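# Place slip sheet and heat sink in orange crate

## Task

Put the slip sheet (a thin flat sheet) down flat on the bottom inside the orange crate, then set the heat sink (a finned metal block) upright on top of it with its fins pointing up. The heat sink is too wide for grip50, so use another tool. Afterwards release everything, return every tool you used to the stand slot it came from, and move the arm well away from the tools. These closing steps count toward the result.

## Robot and tools

Robot: one Doosan M1013 six-joint arm. Its flange carries a tool changer whose flat face is the reference point, end_effector_position. Three tools hang in forks on a stand: grip50 (two-finger, 50 mm opening), grip85 (two-finger, 85 mm opening) and cup (suction). One tool can be locked on at a time. Once locked, a tool behaves as part of the arm. The only camera is cam_wrist (504x504), mounted on the wrist.

Frame: the scene frame has its origin on the table top beneath the arm base, +z up, and +y to the left when facing along +x. All positions are in metres and all quaternions are absolute, w first. The changer face's own z axis points out of the arm. Tool offsets, in mm from the face centre along the face's x, y, z axes: grip50 grip point (0, -25, 180); grip85 grip point (0, 0, 173) when closed, 13 mm closer when fully open; cup rim centre (0, 0, 175). Both grippers close along the face x axis.

Row layout, used by both motion tools: 15 numbers, in this order: x, y, z, qw, qx, qy, qz, tool/lock, grip50_position, grip50_force_limit, grip50_speed, grip85_position, grip85_force_limit, grip85_speed, cup_suction. The first seven give an absolute target pose for the changer face in the scene frame, not an offset. The last eight each lie in [-1, 1]. tool/lock: positive locks, negative unlocks, 0 keeps the previous command, and each takes about 1 s. Gripper position: +1 fully open; grip50 pads meet near -0.65 and grip85 near -0.8; -1 means close until blocked, which is how you grip. Force limit: -1 gives about 20 N, +1 gives 185 N (grip50) or 235 N (grip85). Speed: -1 is about 20 mm/s, +1 about 150 mm/s. cup_suction above 0.01 turns suction on; 0.01 or less turns it off and vents. Gripper numbers only take effect when tool_id matches and the tool reports ready.

execute_actions(actions): a list of up to 15 actions. Each action is a table of up to 15 rows, one row per 1/30 s step; if fewer rows are given, the last one is held for the remaining steps. Every action is judged against the changer face position at its start: a target more than 0.6 m off along any face axis gets refused, and if the first action fails this check, nothing in the call runs. Each step is clipped to at most 70 mm and 16 degrees from the measured face pose, so distant targets need several actions. Repeat the quaternion in every row to hold orientation. An empty list just returns state and images.

move(target, speed, blocking): drives the face in a straight line to one absolute 15-number target row. speed is in m/s, from 0.002 to 0.5 (default 0.25), and rotation is capped at twice that in rad/s. Paths last 0.5 to 10 s. The move does not avoid obstacles and may overshoot speed near full stretch. With blocking=false it returns after 0.5 s; then use wait(0) to check, or stop, before sending anything else. Its result adds a move: line with the outcome (done, off_target, moving, held, fault), any limits that acted (paced = sent pose was clipped; held = a check blocked steps), and distance to target.

wait(seconds 0 to 10) lets time run with the last command held. stop brakes a running move. zoom_image(camera "cam_wrist", region [x0, y0, x1, y1] in pixels, up to 504 by 504) returns a magnified crop. read_manual returns licence text only. finished_scene(scene) ends the scene irreversibly.

Result lines: face pose and velocities; Joint positions and joint torques; Hand target (the pose the controller is now driving toward); pose unreachable (the clearance check changed or blocked a command); tool_id (grip50, grip85, cup, none); plate_near, locked, unlocked, in_stand, unlock_refused; grip50_/grip85_object_status (0 moving, 1 blocked while opening, 2 blocked while closing = holding, 3 at requested position or pads touching, which may also happen with thin items); *_position_measured in counts (grip50 opening ≈ (250 - count) × 0.202 mm; grip85: 78 ≈ 60 mm, 130 ≈ 40 mm, 180 ≈ 20 mm, 230 pads meet); cup_suction_measured (1 is a full seal, near 0 means no seal) and cup_part_present (set at 0.50, cleared below 0.45). Tool readings show n/a while the tool is starting up or not attached. MOTOR HOT warns of overheating.

Tool change order: centre the face on the tool plate within about 1 mm and 1 degree, with the face -y axis toward the fork opening; when plate_near is 1, send lock +1 and wait for locked 1. A gripper cycles closed then open when it starts. Lift 20 mm (between 10 and 30), slide at least 110 mm out along face -y, then raise. To return it, reverse this path; when in_stand is 1, stay still, send lock -1 and wait for unlocked 1. Unlocking is refused away from the stand. Slots are 180 mm apart; fork arms lie 40 to 70 mm either side along face x, extend 45 mm toward the opening, with tops 18 mm below the plate face. The changer is 63 mm wide, with parts reaching 46 mm on -y and 58 mm on +y.

Cautions: touching at speed or aiming beyond a contact can trip a fault: torque at a load limit (waist 323, shoulder 323, elbow 152, wrist joints 42.7 N m) or 144 N external force stops the arm for 10 s. Approach slowly. The cup draws objects in by up to 12 mm; it clears after rising 15 mm, and unlocking the cup drops what it holds. Fast or off-centre loads can slip. Loose objects may get nudged. Never knock, drop or place anything off the table.

Each tool is called after "Call:" as a command line: name --argument value for each argument, lists and objects as JSON in quotes; but a table of rows of numbers goes row by row, as --pt "numbers of a row", without its own name.

## Session

I'll start by looking at the current state.

Call:
execute_actions --actions '[]'

Scene clock: 0.00 s.
end_effector_position=(+0.6430, -0.0045, +0.5490) locked=0 unlocked=1 plate_near=0 in_stand=0 unlock_refused=0 tool_id=none grip50_position_measured=n/a grip50_object_status=n/a grip85_position_measured=n/a grip85_object_status=n/a cup_suction_measured=n/a cup_part_present=n/a end_effector_quat_wxyz=(+0.003, +0.709, +0.705, +0.006) end_effector_velocity=(+0.000, +0.000, +0.000) end_effector_angular_velocity=(-0.000, -0.000, +0.000)
Joint positions: [-0.052  0.168  1.621 -0.     1.356 -0.052]
Joint velocities: [ 0. -0. -0. -0. -0. -0.]
Joint torques (N m, as the joint torque sensors report them, + toward a larger angle): no reading
Hand target: +0.643, -0.005, +0.549; +0.003, +0.709, +0.705, +0.006

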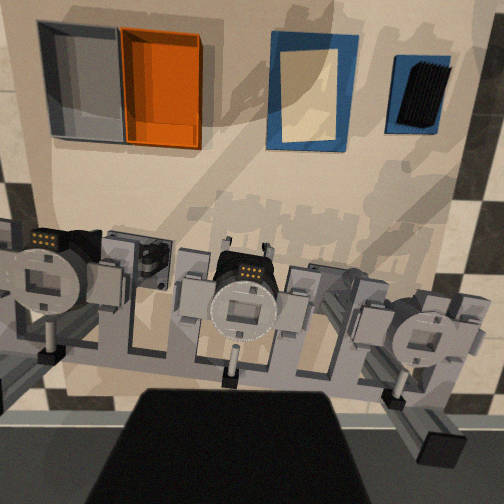

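Call:
zoom_image --camera "cam_wrist" --region '[0, 200, 252, 400]'

Call:
zoom_image --camera "cam_wrist" --region '[150, 200, 350, 400]'

Call:
zoom_image --camera "cam_wrist" --region '[290, 230, 504, 444]'

Call:
zoom_image --camera "cam_wrist" --region '[250, 0, 504, 180]'

Call:
zoom_image --camera "cam_wrist" --region '[0, 0, 254, 180]'

Region (0, 200, 252, 400) of cam_wrist's 504x504 image, scaled by 2.000, with more detail than that image has; it fills the top 400 rows of this view, and the rest is white.

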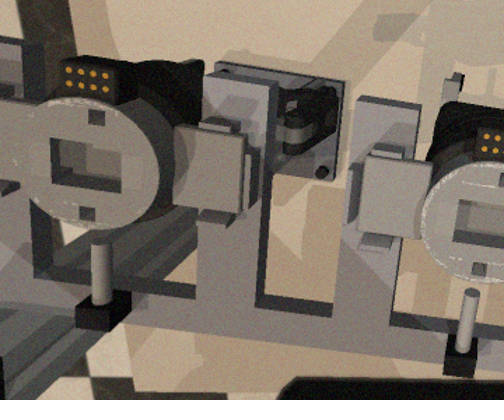

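Region (150, 200, 350, 400) of cam_wrist's 504x504 image, scaled by 2.520, with more detail than that image has.

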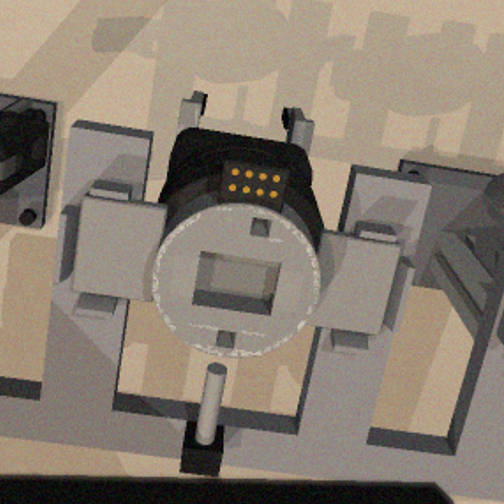

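Region (290, 230, 504, 444) of cam_wrist's 504x504 image, scaled by 2.355, with more detail than that image has.

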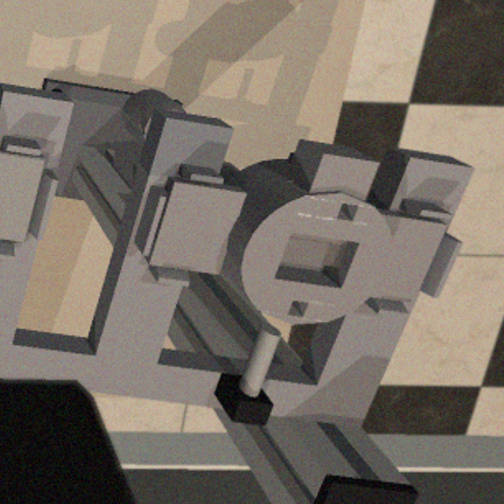

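Region (250, 0, 504, 180) of cam_wrist's 504x504 image, scaled by 1.984, with more detail than that image has; it fills the top 357 rows of this view, and the rest is white.

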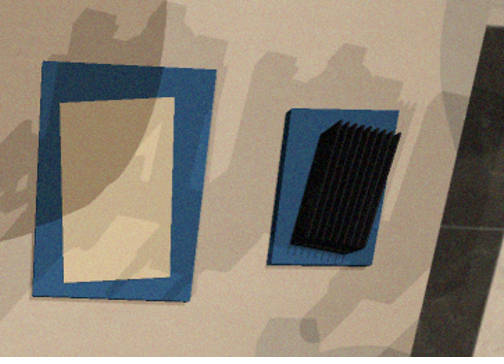

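Region (0, 0, 254, 180) of cam_wrist's 504x504 image, scaled by 1.984, with more detail than that image has; it fills the top 357 rows of this view, and the rest is white.

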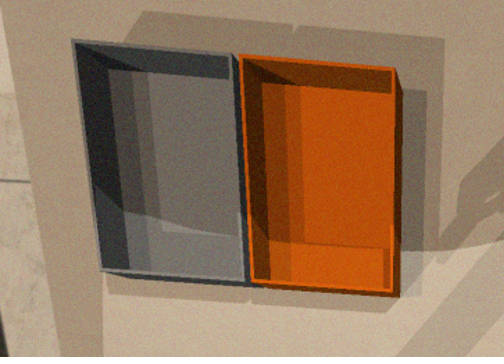

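Call:
move --target '[0.643, -0.0045, 0.449, 0.003, 0.709, 0.705, 0.006, 0, 1, 0, 0, 1, 0, 0, 0]' --speed 0.2

Scene clock: 32.00 s.
end_effector_position=(+0.6429, -0.0045, +0.4492) locked=0 unlocked=1 plate_near=0 in_stand=0 unlock_refused=0 tool_id=none grip50_position_measured=n/a grip50_object_status=n/a grip85_position_measured=n/a grip85_object_status=n/a cup_suction_measured=n/a cup_part_present=n/a end_effector_quat_wxyz=(+0.003, +0.709, +0.705, +0.006) end_effector_velocity=(+0.001, -0.000, -0.001) end_effector_angular_velocity=(-0.000, -0.001, -0.001)
Joint positions: [-0.053  0.214  1.752 -0.     1.177 -0.052]
Joint velocities: [-0.001  0.001  0.001 -0.    -0.003 -0.   ]
Joint torques (N m, as the joint torque sensors report them, + toward a larger angle): [ -1.37 -60.4  -41.72   3.51  -0.52  -0.11]
Hand target: +0.643, -0.004, +0.449; +0.003, +0.709, +0.705, +0.006
Off the commanded pose: 0.000 m, 0 deg.
move: done

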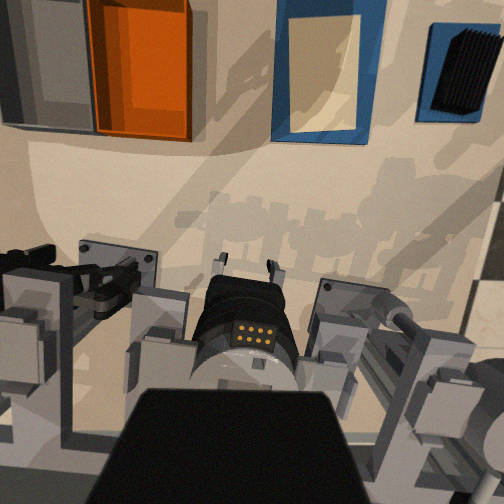

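Call:
zoom_image --camera "cam_wrist" --region '[150, 230, 350, 430]'

Call:
zoom_image --camera "cam_wrist" --region '[250, 0, 504, 180]'

Call:
zoom_image --camera "cam_wrist" --region '[0, 0, 254, 180]'

Region (150, 230, 350, 430) of cam_wrist's 504x504 image, scaled by 2.520, with more detail than that image has.

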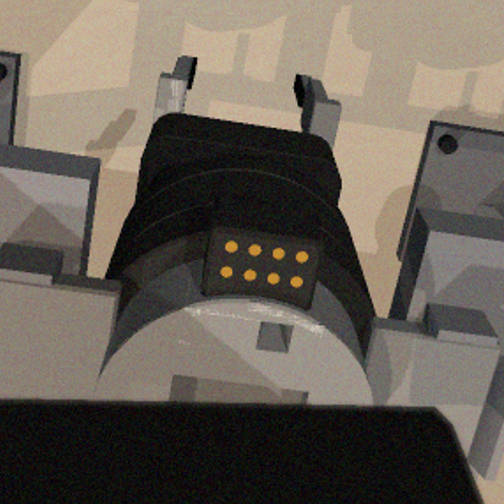

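Region (250, 0, 504, 180) of cam_wrist's 504x504 image, scaled by 1.984, with more detail than that image has; it fills the top 357 rows of this view, and the rest is white.

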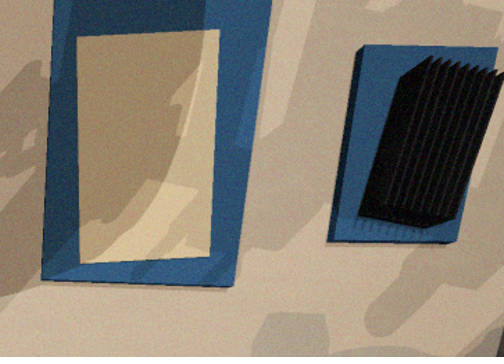

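Region (0, 0, 254, 180) of cam_wrist's 504x504 image, scaled by 1.984, with more detail than that image has; it fills the top 357 rows of this view, and the rest is white.

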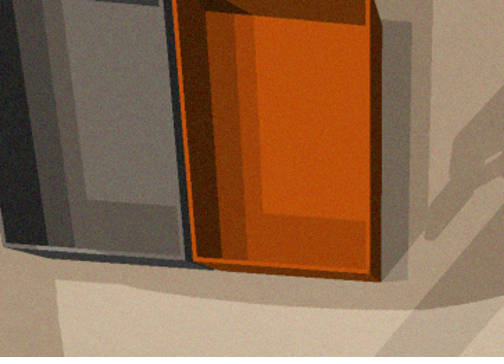

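Call:
zoom_image --camera "cam_wrist" --region '[70, 370, 230, 504]'

Call:
zoom_image --camera "cam_wrist" --region '[240, 370, 400, 504]'

Call:
zoom_image --camera "cam_wrist" --region '[304, 260, 504, 504]'

Region (70, 370, 230, 504) of cam_wrist's 504x504 image, scaled by 3.150, with more detail than that image has; it fills the top 422 rows of this view, and the rest is white.

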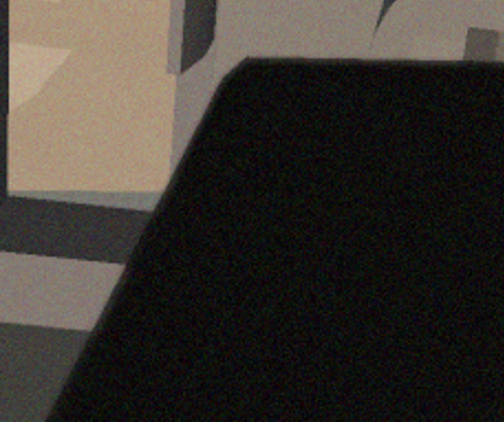

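Region (240, 370, 400, 504) of cam_wrist's 504x504 image, scaled by 3.150, with more detail than that image has; it fills the top 422 rows of this view, and the rest is white.

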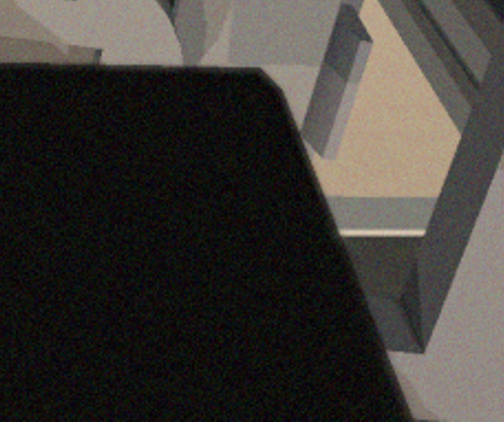

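Region (304, 260, 504, 504) of cam_wrist's 504x504 image, scaled by 2.066, with more detail than that image has; it fills the left 413 columns of this view, and the rest is white.

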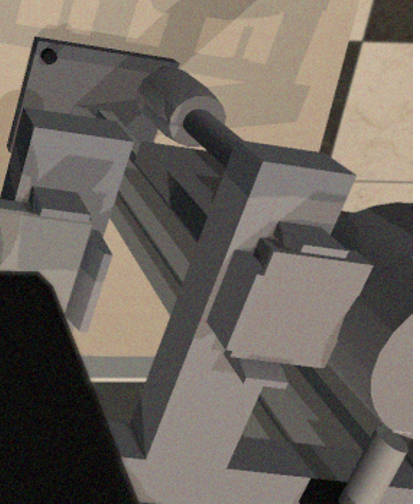

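Call:
move --target '[0.7104, 0.1772, 0.449, 0, 0.7547, 0.6561, 0, 0, 1, 0, 0, 1, 0, 0, 0]' --speed 0.25

Scene clock: 153.30 s.
end_effector_position=(+0.7102, +0.1770, +0.4490) locked=0 unlocked=1 plate_near=0 in_stand=0 unlock_refused=0 tool_id=none grip50_position_measured=n/a grip50_object_status=n/a grip85_position_measured=n/a grip85_object_status=n/a cup_suction_measured=n/a cup_part_present=n/a end_effector_quat_wxyz=(+0.000, +0.755, +0.656, -0.000) end_effector_velocity=(+0.001, +0.001, -0.000) end_effector_angular_velocity=(+0.000, +0.000, -0.001)
Joint positions: [ 0.203  0.354  1.569 -0.002  1.234  0.338]
Joint velocities: [ 0.001  0.001 -0.002  0.     0.     0.002]
Joint torques (N m, as the joint torque sensors report them, + toward a larger angle): [ -0.93 -76.53 -41.9    3.58  -0.38   0.34]
Hand target: +0.710, +0.177, +0.449; +0.000, +0.755, +0.656, -0.000
Off the commanded pose: 0.000 m, 0 deg.
move: done

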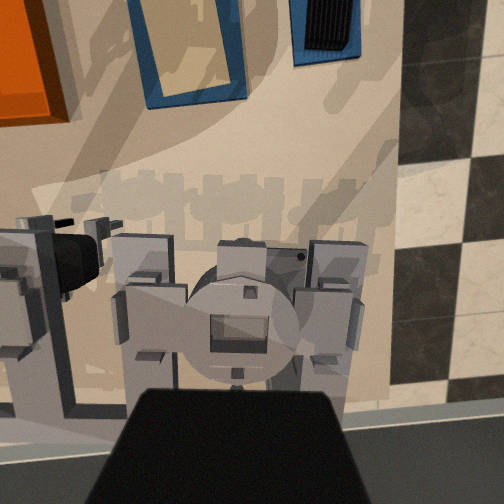

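Call:
zoom_image --camera "cam_wrist" --region '[160, 230, 320, 390]'

Call:
zoom_image --camera "cam_wrist" --region '[100, 220, 240, 400]'

Call:
zoom_image --camera "cam_wrist" --region '[240, 220, 380, 400]'

Region (160, 230, 320, 390) of cam_wrist's 504x504 image, scaled by 3.150, with more detail than that image has.

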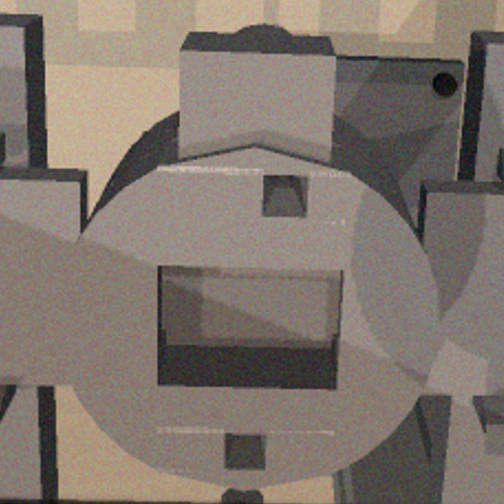

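Region (100, 220, 240, 400) of cam_wrist's 504x504 image, scaled by 2.800, with more detail than that image has.

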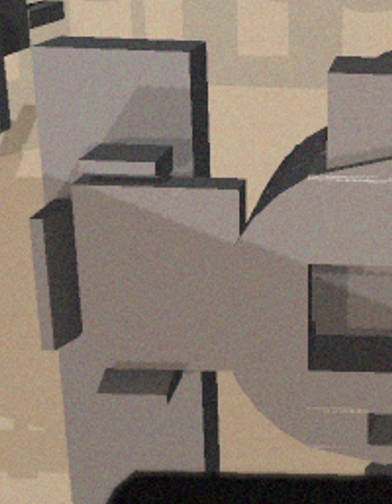

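Region (240, 220, 380, 400) of cam_wrist's 504x504 image, scaled by 2.800, with more detail than that image has.

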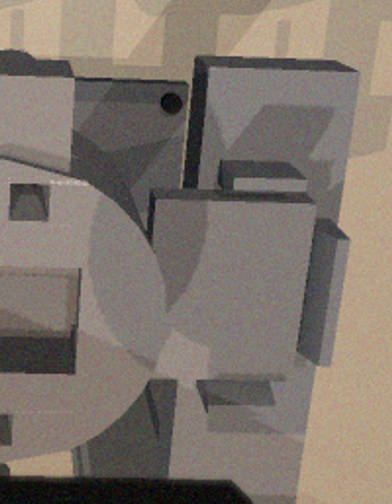

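Call:
move --target '[0.7124, 0.1759, 0.389, 0, 0.7547, 0.6561, 0, 0, 1, 0, 0, 1, 0, 0, 0]' --speed 0.12

Scene clock: 178.53 s.
end_effector_position=(+0.7123, +0.1759, +0.3892) locked=0 unlocked=1 plate_near=0 in_stand=0 unlock_refused=0 tool_id=none grip50_position_measured=n/a grip50_object_status=n/a grip85_position_measured=n/a grip85_object_status=n/a cup_suction_measured=n/a cup_part_present=n/a end_effector_quat_wxyz=(+0.000, +0.755, +0.656, +0.000) end_effector_velocity=(+0.001, +0.000, -0.001) end_effector_angular_velocity=(-0.000, -0.001, +0.000)
Joint positions: [ 0.201  0.393  1.63  -0.001  1.134  0.336]
Joint velocities: [-0.     0.001  0.    -0.    -0.002 -0.   ]
Joint torques (N m, as the joint torque sensors report them, + toward a larger angle): [ -3.57 -79.43 -40.25   3.67  -0.21  -0.14]
Hand target: +0.712, +0.176, +0.389; -0.000, +0.755, +0.656, +0.000
Off the commanded pose: 0.000 m, 0 deg.
move: done

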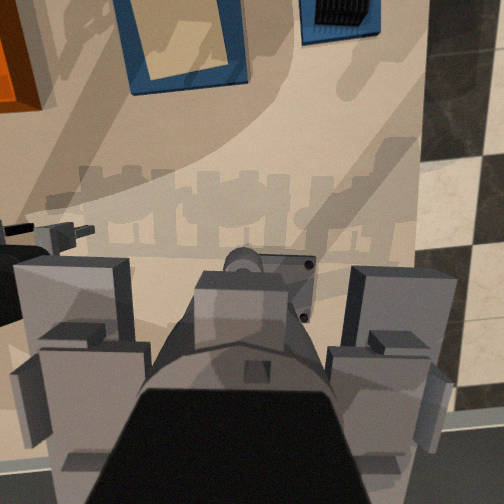

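Call:
zoom_image --camera "cam_wrist" --region '[160, 240, 320, 400]'

Call:
zoom_image --camera "cam_wrist" --region '[0, 240, 160, 400]'

Call:
zoom_image --camera "cam_wrist" --region '[310, 240, 470, 400]'

Region (160, 240, 320, 400) of cam_wrist's 504x504 image, scaled by 3.150, with more detail than that image has.

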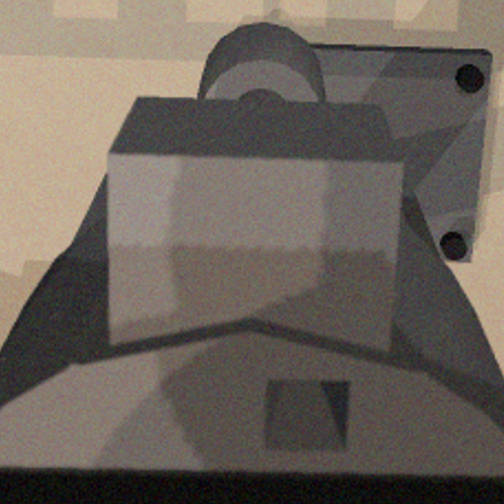

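Region (0, 240, 160, 400) of cam_wrist's 504x504 image, scaled by 3.150, with more detail than that image has.

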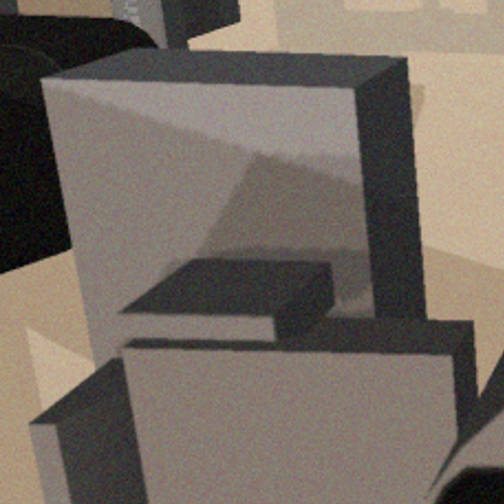

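Region (310, 240, 470, 400) of cam_wrist's 504x504 image, scaled by 3.150, with more detail than that image has.

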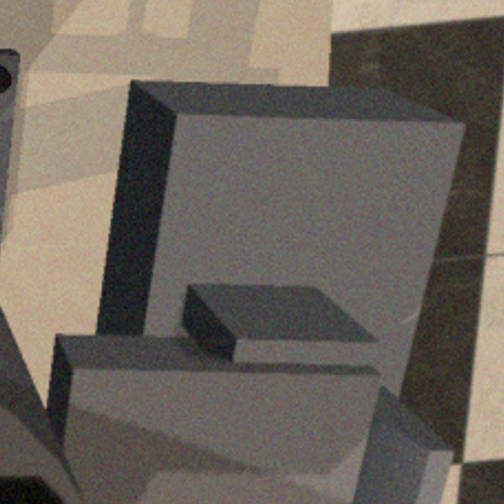

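Call:
move --target '[0.7122, 0.1759, 0.367, 0, 0.7547, 0.6561, 0, 0, 1, 0, 0, 1, 0, 0, 0]' --speed 0.04

Scene clock: 196.87 s.
end_effector_position=(+0.7122, +0.1759, +0.3671) locked=0 unlocked=1 plate_near=0 in_stand=0 unlock_refused=0 tool_id=none grip50_position_measured=n/a grip50_object_status=n/a grip85_position_measured=n/a grip85_object_status=n/a cup_suction_measured=n/a cup_part_present=n/a end_effector_quat_wxyz=(-0.000, +0.755, +0.656, +0.000) end_effector_velocity=(-0.000, +0.001, -0.001) end_effector_angular_velocity=(-0.000, -0.001, +0.002)
Joint positions: [ 0.201  0.408  1.651 -0.001  1.098  0.336]
Joint velocities: [ 0.002  0.001  0.001 -0.001 -0.003  0.   ]
Joint torques (N m, as the joint torque sensors report them, + toward a larger angle): [ -2.84 -76.1  -40.4    3.24   0.1   -0.25]
Hand target: +0.712, +0.176, +0.367; -0.000, +0.755, +0.656, -0.000
Off the commanded pose: 0.000 m, 0 deg.
move: done

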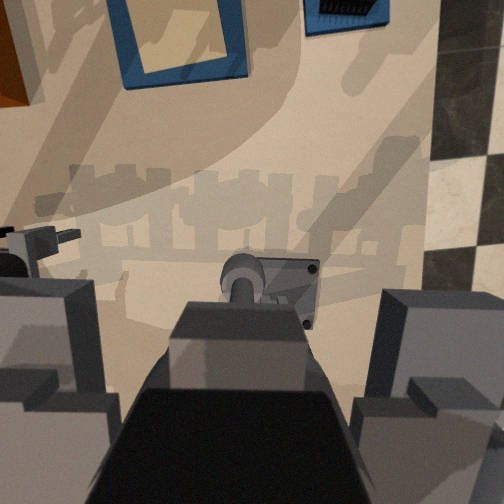

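Call:
zoom_image --camera "cam_wrist" --region '[140, 280, 340, 410]'

Region (140, 280, 340, 410) of cam_wrist's 504x504 image, scaled by 2.520, with more detail than that image has; it fills the top 328 rows of this view, and the rest is white.

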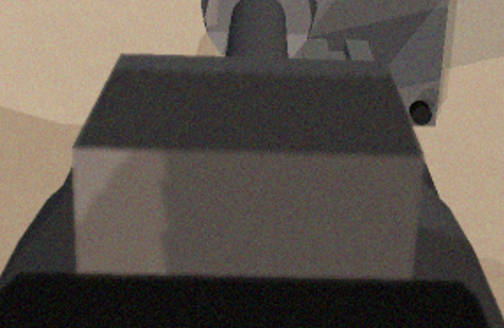

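Call:
move --target '[0.7122, 0.1759, 0.3635, 0, 0.7547, 0.6561, 0, 0, 1, 0, 0, 1, 0, 0, 0]' --speed 0.01

Scene clock: 204.80 s.
end_effector_position=(+0.7122, +0.1759, +0.3636) locked=0 unlocked=1 plate_near=0 in_stand=1 unlock_refused=0 tool_id=none grip50_position_measured=n/a grip50_object_status=n/a grip85_position_measured=n/a grip85_object_status=n/a cup_suction_measured=n/a cup_part_present=n/a end_effector_quat_wxyz=(+0.000, +0.755, +0.656, -0.000) end_effector_velocity=(+0.000, +0.000, +0.000) end_effector_angular_velocity=(+0.000, -0.001, -0.000)
Joint positions: [ 0.201  0.411  1.654 -0.001  1.092  0.336]
Joint velocities: [ 0.     0.    -0.001  0.    -0.001  0.   ]
Joint torques (N m, as the joint torque sensors report them, + toward a larger angle): [ -2.64 -76.06 -38.85   3.53  -0.04   0.02]
Hand target: +0.712, +0.176, +0.364; -0.000, +0.755, +0.656, -0.000
Off the commanded pose: 0.000 m, 0 deg.
move: done

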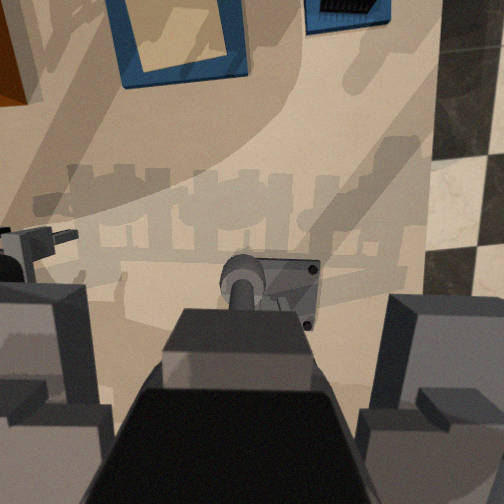

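Call:
move --target '[0.7122, 0.1759, 0.362, 0, 0.7547, 0.6561, 0, 0, 1, 0, 0, 1, 0, 0, 0]' --speed 0.005

Scene clock: 208.17 s.
end_effector_position=(+0.7122, +0.1759, +0.3620) locked=0 unlocked=1 plate_near=0 in_stand=1 unlock_refused=0 tool_id=none grip50_position_measured=n/a grip50_object_status=n/a grip85_position_measured=n/a grip85_object_status=n/a cup_suction_measured=n/a cup_part_present=n/a end_effector_quat_wxyz=(+0.000, +0.755, +0.656, +0.000) end_effector_velocity=(+0.000, -0.001, -0.000) end_effector_angular_velocity=(+0.000, -0.000, -0.002)
Joint positions: [ 0.201  0.412  1.655 -0.001  1.089  0.336]
Joint velocities: [-0.002  0.     0.     0.    -0.001  0.   ]
Joint torques (N m, as the joint torque sensors report them, + toward a larger angle): [ -2.16 -77.82 -38.91   3.37  -0.16  -0.04]
Hand target: +0.712, +0.176, +0.362; -0.000, +0.755, +0.656, -0.000
Off the commanded pose: 0.000 m, 0 deg.
move: done

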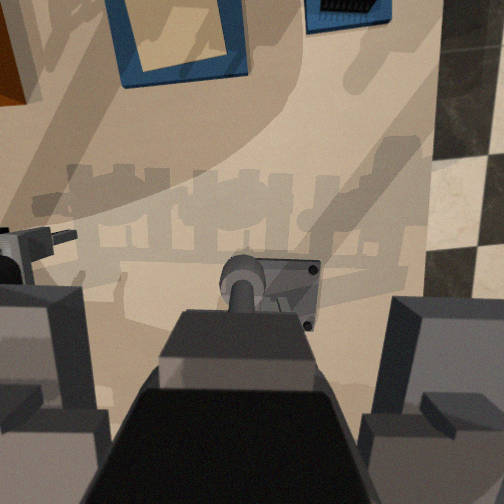

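Call:
move --target '[0.7122, 0.1759, 0.361, 0, 0.7547, 0.6561, 0, 0, 1, 0, 0, 1, 0, 0, 0]' --speed 0.004

Scene clock: 210.33 s.
end_effector_position=(+0.7122, +0.1759, +0.3610) locked=0 unlocked=1 plate_near=1 in_stand=1 unlock_refused=0 tool_id=none grip50_position_measured=n/a grip50_object_status=n/a grip85_position_measured=n/a grip85_object_status=n/a cup_suction_measured=n/a cup_part_present=n/a end_effector_quat_wxyz=(-0.000, +0.755, +0.656, +0.000) end_effector_velocity=(+0.000, -0.001, +0.000) end_effector_angular_velocity=(-0.000, -0.001, -0.001)
Joint positions: [ 0.201  0.413  1.656 -0.001  1.087  0.336]
Joint velocities: [-0.001  0.    -0.    -0.    -0.     0.   ]
Joint torques (N m, as the joint torque sensors report them, + toward a larger angle): [ -2.76 -77.5  -39.1    3.65   0.07  -0.14]
Hand target: +0.712, +0.176, +0.361; -0.000, +0.755, +0.656, -0.000
Off the commanded pose: 0.000 m, 0 deg.
move: done

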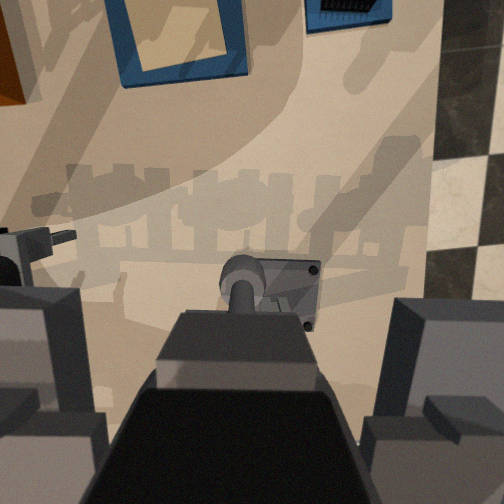

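plate_near=1. Locking now.

Call:
execute_actions --actions '[[[0.7122, 0.1759, 0.361, 0, 0.7547, 0.6561, 0, 1, 1, 0, 0, 1, 0, 0, 0]], [[0.7122, 0.1759, 0.361, 0, 0.7547, 0.6561, 0, 1, 1, 0, 0, 1, 0, 0, 0]]]'

Scene clock: 213.33 s.
end_effector_position=(+0.7121, +0.1759, +0.3609) locked=1 unlocked=0 plate_near=1 in_stand=1 unlock_refused=0 tool_id=cup grip50_position_measured=n/a grip50_object_status=n/a grip85_position_measured=n/a grip85_object_status=n/a cup_suction_measured=n/a cup_part_present=n/a end_effector_quat_wxyz=(-0.000, +0.755, +0.656, -0.000) end_effector_velocity=(+0.000, -0.001, -0.000) end_effector_angular_velocity=(-0.001, +0.000, -0.001)
Joint positions: [ 0.201  0.413  1.657 -0.001  1.087  0.336]
Joint velocities: [-0.001  0.     0.    -0.001  0.    -0.   ]
Joint torques (N m, as the joint torque sensors report them, + toward a larger angle): [ -2.11 -83.95 -42.77   3.56  -0.38  -0.25]
Hand target: +0.712, +0.176, +0.361; +0.000, +0.755, +0.656, +0.000
Off the commanded pose: 0.000 m, 0 deg.

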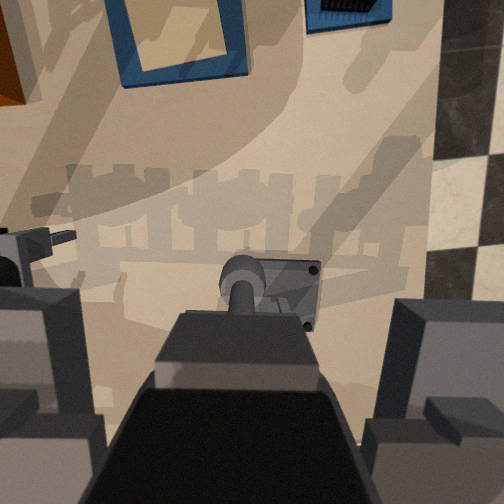

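Call:
move --target '[0.7122, 0.1759, 0.381, 0, 0.7547, 0.6561, 0, 0, 1, 0, 0, 1, 0, 0, 0]' --speed 0.06

Call:
move --target '[0.5934, 0.1926, 0.381, 0, 0.7547, 0.6561, 0, 0, 1, 0, 0, 1, 0, 0, 0]' --speed 0.15

Call:
move --target '[0.42, 0.12, 0.36, 0, 0.6724, 0.7402, 0, 0, 1, 0, 0, 1, 0, 0, 0]' --speed 0.25

Scene clock: 264.27 s.
end_effector_position=(+0.7122, +0.1759, +0.3809) locked=1 unlocked=0 plate_near=1 in_stand=0 unlock_refused=0 tool_id=cup grip50_position_measured=n/a grip50_object_status=n/a grip85_position_measured=n/a grip85_object_status=n/a cup_suction_measured=0.00 cup_part_present=0 end_effector_quat_wxyz=(-0.000, +0.755, +0.656, -0.000) end_effector_velocity=(+0.000, -0.000, +0.002) end_effector_angular_velocity=(+0.000, -0.001, -0.000)
Joint positions: [ 0.201  0.398  1.638 -0.001  1.12   0.336]
Joint velocities: [-0.    -0.001 -0.001 -0.     0.002  0.   ]
Joint torques (N m, as the joint torque sensors report them, + toward a larger angle): [ -3.1  -84.51 -42.21   3.56   0.08  -0.15]
Hand target: +0.712, +0.176, +0.381; +0.000, +0.755, +0.656, +0.000
Off the commanded pose: 0.000 m, 0 deg.
move: done

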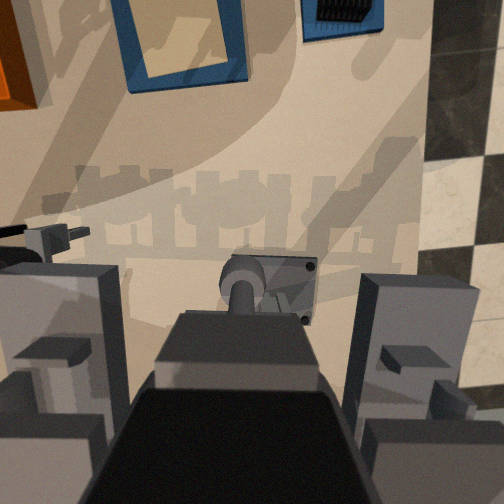

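Scene clock: 265.50 s.
end_effector_position=(+0.5935, +0.1924, +0.3811) locked=1 unlocked=0 plate_near=1 in_stand=0 unlock_refused=0 tool_id=cup grip50_position_measured=n/a grip50_object_status=n/a grip85_position_measured=n/a grip85_object_status=n/a cup_suction_measured=0.00 cup_part_present=0 end_effector_quat_wxyz=(+0.000, +0.755, +0.656, -0.000) end_effector_velocity=(-0.001, +0.000, +0.000) end_effector_angular_velocity=(+0.001, -0.001, -0.001)
Joint positions: [ 0.263  0.239  1.857 -0.     1.061  0.398]
Joint velocities: [ 0.001 -0.002  0.002  0.001 -0.001  0.001]
Joint torques (N m, as the joint torque sensors report them, + toward a larger angle): [ -2.8  -65.32 -42.64   3.43  -0.43   0.07]
Hand target: +0.593, +0.192, +0.381; +0.000, +0.755, +0.656, -0.000
Off the commanded pose: 0.000 m, 0 deg.
move: done

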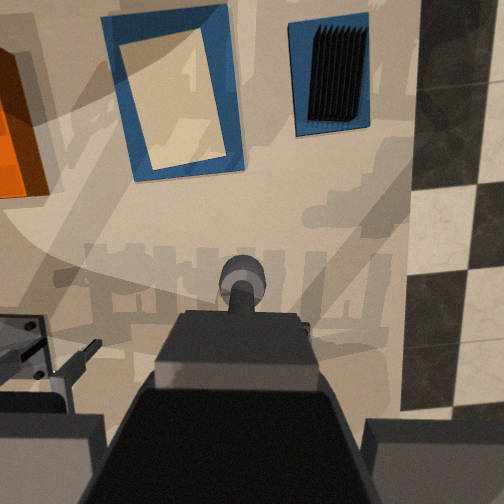

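Scene clock: 266.77 s.
end_effector_position=(+0.4202, +0.1199, +0.3601) locked=1 unlocked=0 plate_near=1 in_stand=0 unlock_refused=0 tool_id=cup grip50_position_measured=n/a grip50_object_status=n/a grip85_position_measured=n/a grip85_object_status=n/a cup_suction_measured=0.00 cup_part_present=0 end_effector_quat_wxyz=(+0.000, +0.672, +0.740, +0.000) end_effector_velocity=(-0.001, -0.000, +0.000) end_effector_angular_velocity=(+0.000, -0.001, +0.002)
Joint positions: [ 0.205 -0.031  2.201 -0.001  0.986  0.105]
Joint velocities: [-0.001 -0.002  0.002 -0.    -0.    -0.002]
Joint torques (N m, as the joint torque sensors report them, + toward a larger angle): [ -1.49 -36.92 -41.09   3.18  -0.29   0.22]
Hand target: +0.420, +0.120, +0.360; -0.000, +0.672, +0.740, +0.000
Off the commanded pose: 0.000 m, 0 deg.
move: done

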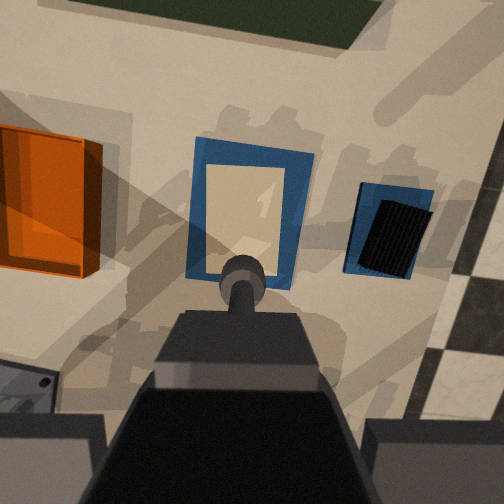

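Call:
zoom_image --camera "cam_wrist" --region '[170, 130, 330, 300]'

Call:
zoom_image --camera "cam_wrist" --region '[330, 170, 450, 290]'

Call:
zoom_image --camera "cam_wrist" --region '[0, 100, 180, 300]'

Region (170, 130, 330, 300) of cam_wrist's 504x504 image, scaled by 2.965, with more detail than that image has; it fills the left 474 columns of this view, and the rest is white.

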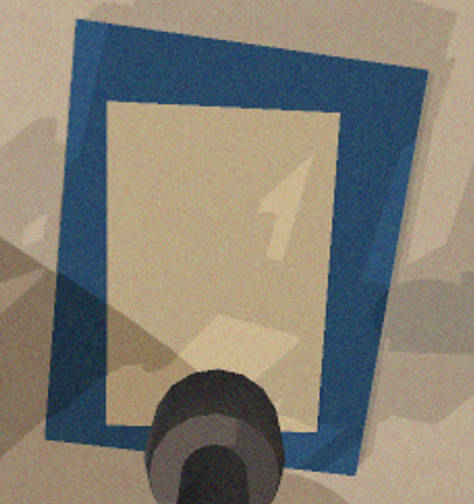

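Region (330, 170, 450, 290) of cam_wrist's 504x504 image, scaled by 4.200, with more detail than that image has.

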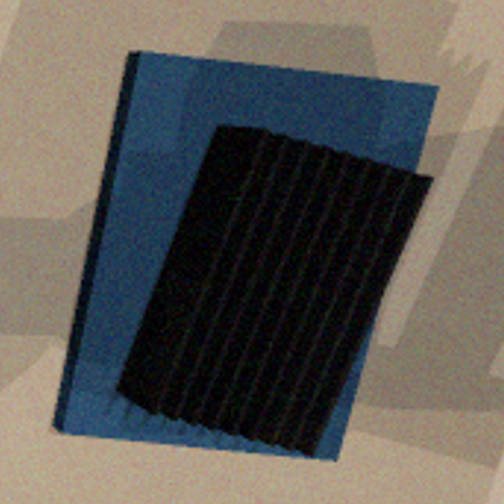

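Region (0, 100, 180, 300) of cam_wrist's 504x504 image, scaled by 2.520, with more detail than that image has; it fills the left 454 columns of this view, and the rest is white.

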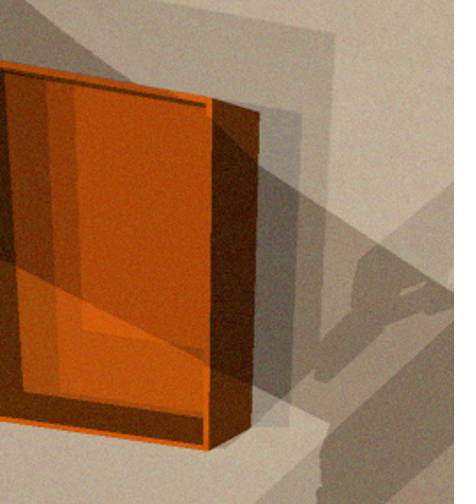

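Call:
move --target '[0.3993, 0.1152, 0.21, 0, 0.6724, 0.7402, 0, 0, 1, 0, 0, 1, 0, 0, 0]' --speed 0.2

Scene clock: 283.93 s.
end_effector_position=(+0.3991, +0.1151, +0.2102) locked=1 unlocked=0 plate_near=1 in_stand=0 unlock_refused=0 tool_id=cup grip50_position_measured=n/a grip50_object_status=n/a grip85_position_measured=n/a grip85_object_status=n/a cup_suction_measured=0.00 cup_part_present=0 end_effector_quat_wxyz=(+0.000, +0.672, +0.740, +0.000) end_effector_velocity=(+0.001, -0.000, -0.001) end_effector_angular_velocity=(+0.000, -0.001, -0.001)
Joint positions: [ 0.203  0.158  2.372 -0.002  0.627  0.104]
Joint velocities: [-0.001  0.002 -0.    -0.    -0.003 -0.   ]
Joint torques (N m, as the joint torque sensors report them, + toward a larger angle): [ -2.96 -39.78 -28.42   2.12  -0.73  -0.17]
Hand target: +0.399, +0.115, +0.210; -0.000, +0.672, +0.740, +0.000
Off the commanded pose: 0.000 m, 0 deg.
move: done

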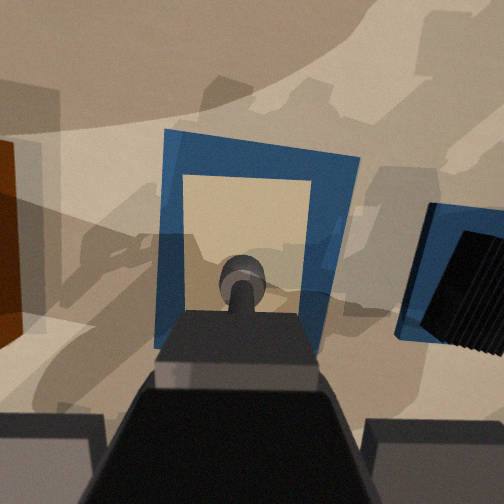

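Call:
zoom_image --camera "cam_wrist" --region '[150, 120, 370, 330]'

Region (150, 120, 370, 330) of cam_wrist's 504x504 image, scaled by 2.291, with more detail than that image has; it fills the top 481 rows of this view, and the rest is white.

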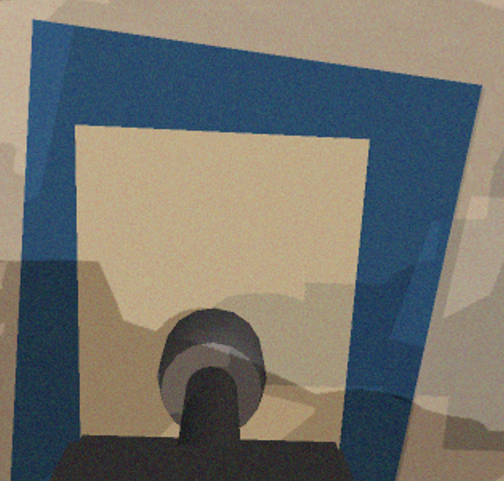

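Call:
move --target '[0.3993, 0.1152, 0.188, 0, 0.6724, 0.7402, 0, 0, 1, 0, 0, 1, 0, 0, 1]' --speed 0.03

Scene clock: 291.80 s.
end_effector_position=(+0.3993, +0.1152, +0.1881) locked=1 unlocked=0 plate_near=1 in_stand=0 unlock_refused=0 tool_id=cup grip50_position_measured=n/a grip50_object_status=n/a grip85_position_measured=n/a grip85_object_status=n/a cup_suction_measured=0.00 cup_part_present=0 end_effector_quat_wxyz=(+0.000, +0.672, +0.740, +0.000) end_effector_velocity=(-0.000, +0.000, -0.001) end_effector_angular_velocity=(+0.000, +0.001, +0.000)
Joint positions: [ 0.204  0.201  2.385 -0.002  0.571  0.105]
Joint velocities: [ 0.001  0.002  0.001  0.    -0.003  0.   ]
Joint torques (N m, as the joint torque sensors report them, + toward a larger angle): [ -3.04 -45.77 -26.67   1.95  -0.64  -0.14]
Hand target: +0.399, +0.115, +0.188; -0.000, +0.672, +0.740, +0.000
Off the commanded pose: 0.000 m, 0 deg.
move: done

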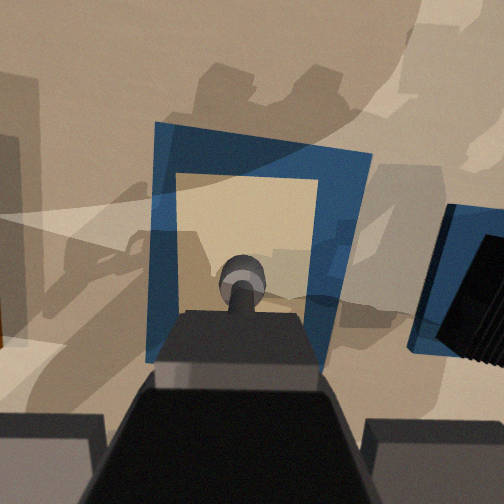

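Call:
move --target '[0.3993, 0.1152, 0.184, 0, 0.6724, 0.7402, 0, 0, 1, 0, 0, 1, 0, 0, 1]' --speed 0.01

Scene clock: 294.13 s.
end_effector_position=(+0.3993, +0.1152, +0.1841) locked=1 unlocked=0 plate_near=1 in_stand=0 unlock_refused=0 tool_id=cup grip50_position_measured=n/a grip50_object_status=n/a grip85_position_measured=n/a grip85_object_status=n/a cup_suction_measured=0.98 cup_part_present=1 end_effector_quat_wxyz=(-0.000, +0.672, +0.740, -0.000) end_effector_velocity=(+0.000, +0.001, -0.000) end_effector_angular_velocity=(+0.000, -0.000, +0.001)
Joint positions: [ 0.204  0.209  2.387 -0.002  0.56   0.105]
Joint velocities: [ 0.001  0.001  0.    -0.    -0.002  0.   ]
Joint torques (N m, as the joint torque sensors report them, + toward a larger angle): [ -2.8  -45.2  -25.89   1.82  -0.11  -0.3 ]
Hand target: +0.399, +0.115, +0.184; -0.000, +0.672, +0.740, -0.000
Off the commanded pose: 0.000 m, 0 deg.
move: done

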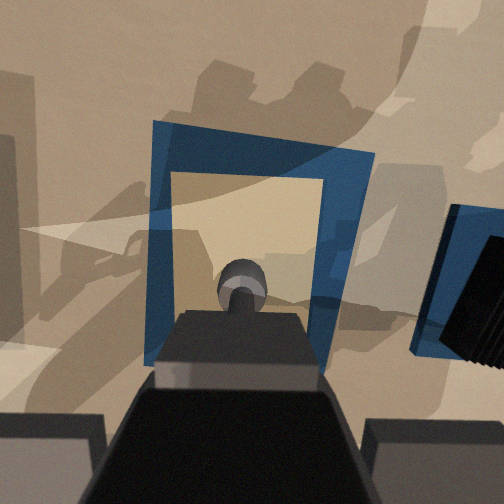

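Call:
move --target '[0.4109, -0.1704, 0.262, 0, 0.7187, 0.6953, 0, 0, 1, 0, 0, 1, 0, 0, 1]' --speed 0.2

Scene clock: 323.00 s.
end_effector_position=(+0.4113, -0.1698, +0.2619) locked=1 unlocked=0 plate_near=1 in_stand=0 unlock_refused=0 tool_id=cup grip50_position_measured=n/a grip50_object_status=n/a grip85_position_measured=n/a grip85_object_status=n/a cup_suction_measured=0.98 cup_part_present=1 end_effector_quat_wxyz=(-0.001, +0.719, +0.695, +0.001) end_effector_velocity=(+0.000, -0.002, +0.000) end_effector_angular_velocity=(+0.001, +0.000, -0.001)
Joint positions: [-0.457  0.108  2.283 -0.012  0.762 -0.419]
Joint velocities: [-0.004  0.001 -0.001  0.001  0.001 -0.003]
Joint torques (N m, as the joint torque sensors report them, + toward a larger angle): [  2.73 -43.02 -32.39   2.67  -0.26  -0.06]
Hand target: +0.411, -0.170, +0.262; -0.001, +0.719, +0.695, +0.001
Off the commanded pose: 0.001 m, 0 deg.
move: done

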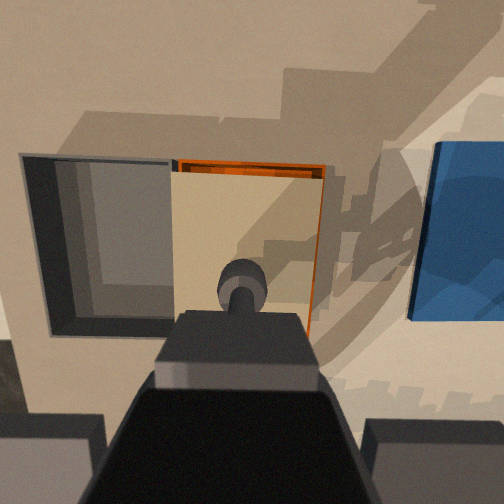

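Call:
zoom_image --camera "cam_wrist" --region '[150, 140, 350, 340]'

Region (150, 140, 350, 340) of cam_wrist's 504x504 image, scaled by 2.520, with more detail than that image has.

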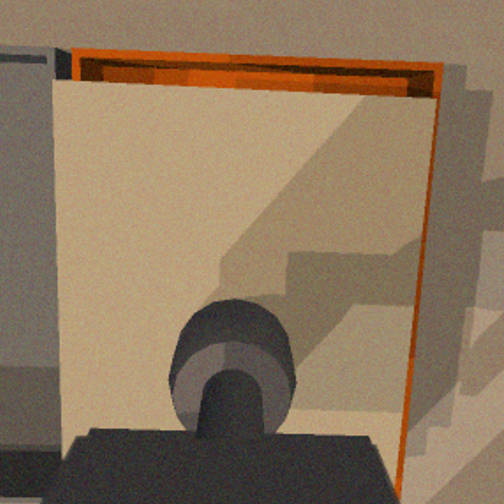

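Call:
zoom_image --camera "cam_wrist" --region '[0, 140, 200, 350]'

Region (0, 140, 200, 350) of cam_wrist's 504x504 image, scaled by 2.400, with more detail than that image has; it fills the left 480 columns of this view, and the rest is white.

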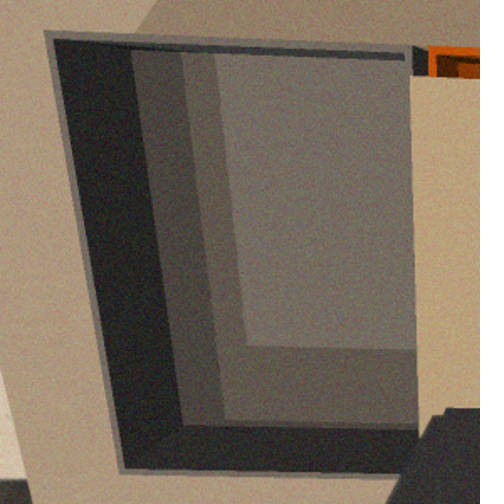

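Call:
move --target '[0.4096, -0.1653, 0.222, 0, 0.7187, 0.6953, 0, 0, 1, 0, 0, 1, 0, 0, 1]' --speed 0.08

Scene clock: 347.60 s.
end_effector_position=(+0.4096, -0.1653, +0.2221) locked=1 unlocked=0 plate_near=1 in_stand=0 unlock_refused=0 tool_id=cup grip50_position_measured=n/a grip50_object_status=n/a grip85_position_measured=n/a grip85_object_status=n/a cup_suction_measured=0.98 cup_part_present=1 end_effector_quat_wxyz=(+0.000, +0.719, +0.695, -0.000) end_effector_velocity=(-0.000, +0.001, -0.001) end_effector_angular_velocity=(+0.001, +0.001, -0.000)
Joint positions: [-0.449  0.169  2.319 -0.016  0.666 -0.408]
Joint velocities: [ 0.001  0.002  0.002  0.    -0.003  0.   ]
Joint torques (N m, as the joint torque sensors report them, + toward a larger angle): [ -1.49 -45.33 -29.37   2.42  -0.43  -0.03]
Hand target: +0.410, -0.165, +0.222; +0.000, +0.719, +0.695, -0.000
Off the commanded pose: 0.000 m, 0 deg.
move: done

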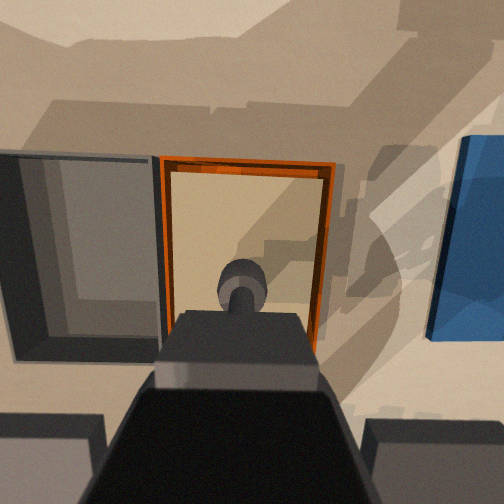

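Call:
zoom_image --camera "cam_wrist" --region '[145, 140, 355, 350]'

Region (145, 140, 355, 350) of cam_wrist's 504x504 image, scaled by 2.400, with more detail than that image has.

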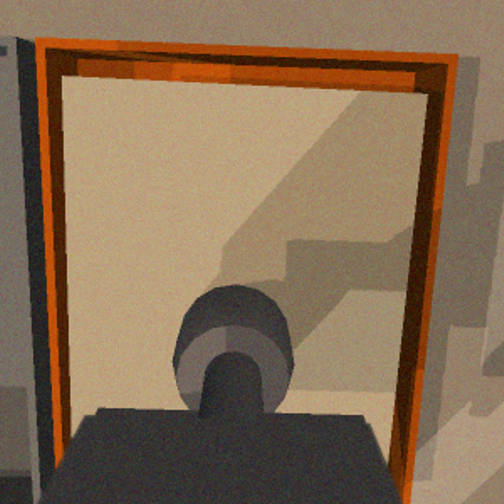

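Call:
move --target '[0.4096, -0.1651, 0.175, 0, 0.7187, 0.6953, 0, 0, 1, 0, 0, 1, 0, 0, 1]' --speed 0.06

Scene clock: 355.37 s.
end_effector_position=(+0.4096, -0.1651, +0.1752) locked=1 unlocked=0 plate_near=1 in_stand=0 unlock_refused=0 tool_id=cup grip50_position_measured=n/a grip50_object_status=n/a grip85_position_measured=n/a grip85_object_status=n/a cup_suction_measured=0.98 cup_part_present=1 end_effector_quat_wxyz=(+0.000, +0.719, +0.695, +0.000) end_effector_velocity=(+0.000, -0.000, -0.001) end_effector_angular_velocity=(-0.000, -0.000, -0.000)
Joint positions: [-0.45   0.254  2.347 -0.019  0.552 -0.405]
Joint velocities: [-0.001  0.003  0.001 -0.    -0.004  0.   ]
Joint torques (N m, as the joint torque sensors report them, + toward a larger angle): [ -1.37 -49.36 -24.09   1.82  -0.43  -0.16]
Hand target: +0.410, -0.165, +0.175; -0.000, +0.719, +0.695, +0.000
Off the commanded pose: 0.000 m, 0 deg.
move: done

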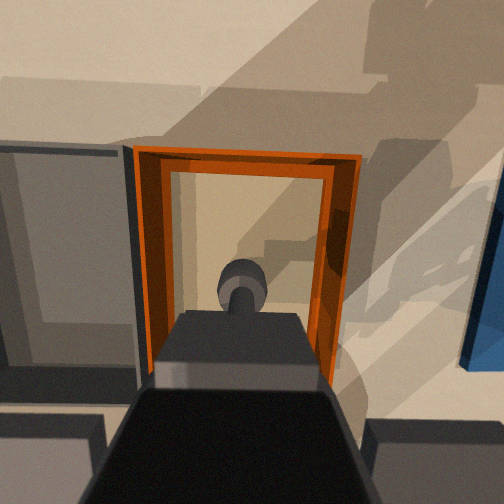

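Call:
zoom_image --camera "cam_wrist" --region '[120, 130, 380, 330]'

Region (120, 130, 380, 330) of cam_wrist's 504x504 image, scaled by 1.938, with more detail than that image has; it fills the top 388 rows of this view, and the rest is white.

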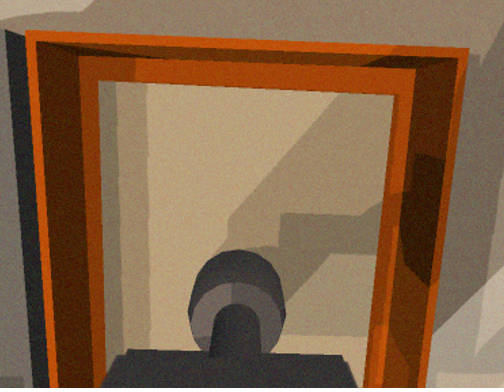

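Call:
move --target '[0.4096, -0.1651, 0.1695, 0, 0.7187, 0.6953, 0, 0, 1, 0, 0, 1, 0, 0, 1]' --speed 0.012

Scene clock: 363.43 s.
end_effector_position=(+0.4096, -0.1651, +0.1696) locked=1 unlocked=0 plate_near=1 in_stand=0 unlock_refused=0 tool_id=cup grip50_position_measured=n/a grip50_object_status=n/a grip85_position_measured=n/a grip85_object_status=n/a cup_suction_measured=0.98 cup_part_present=1 end_effector_quat_wxyz=(-0.000, +0.719, +0.695, +0.000) end_effector_velocity=(-0.000, -0.000, -0.001) end_effector_angular_velocity=(+0.000, +0.001, -0.000)
Joint positions: [-0.45   0.265  2.35  -0.02   0.538 -0.405]
Joint velocities: [-0.001  0.002  0.001 -0.    -0.002  0.   ]
Joint torques (N m, as the joint torque sensors report them, + toward a larger angle): [ -2.2  -52.16 -24.79   1.67  -0.76   0.12]
Hand target: +0.410, -0.165, +0.170; -0.000, +0.719, +0.695, +0.000
Off the commanded pose: 0.000 m, 0 deg.
move: done

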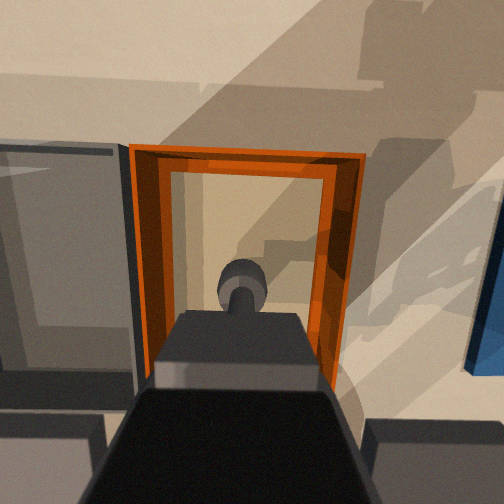

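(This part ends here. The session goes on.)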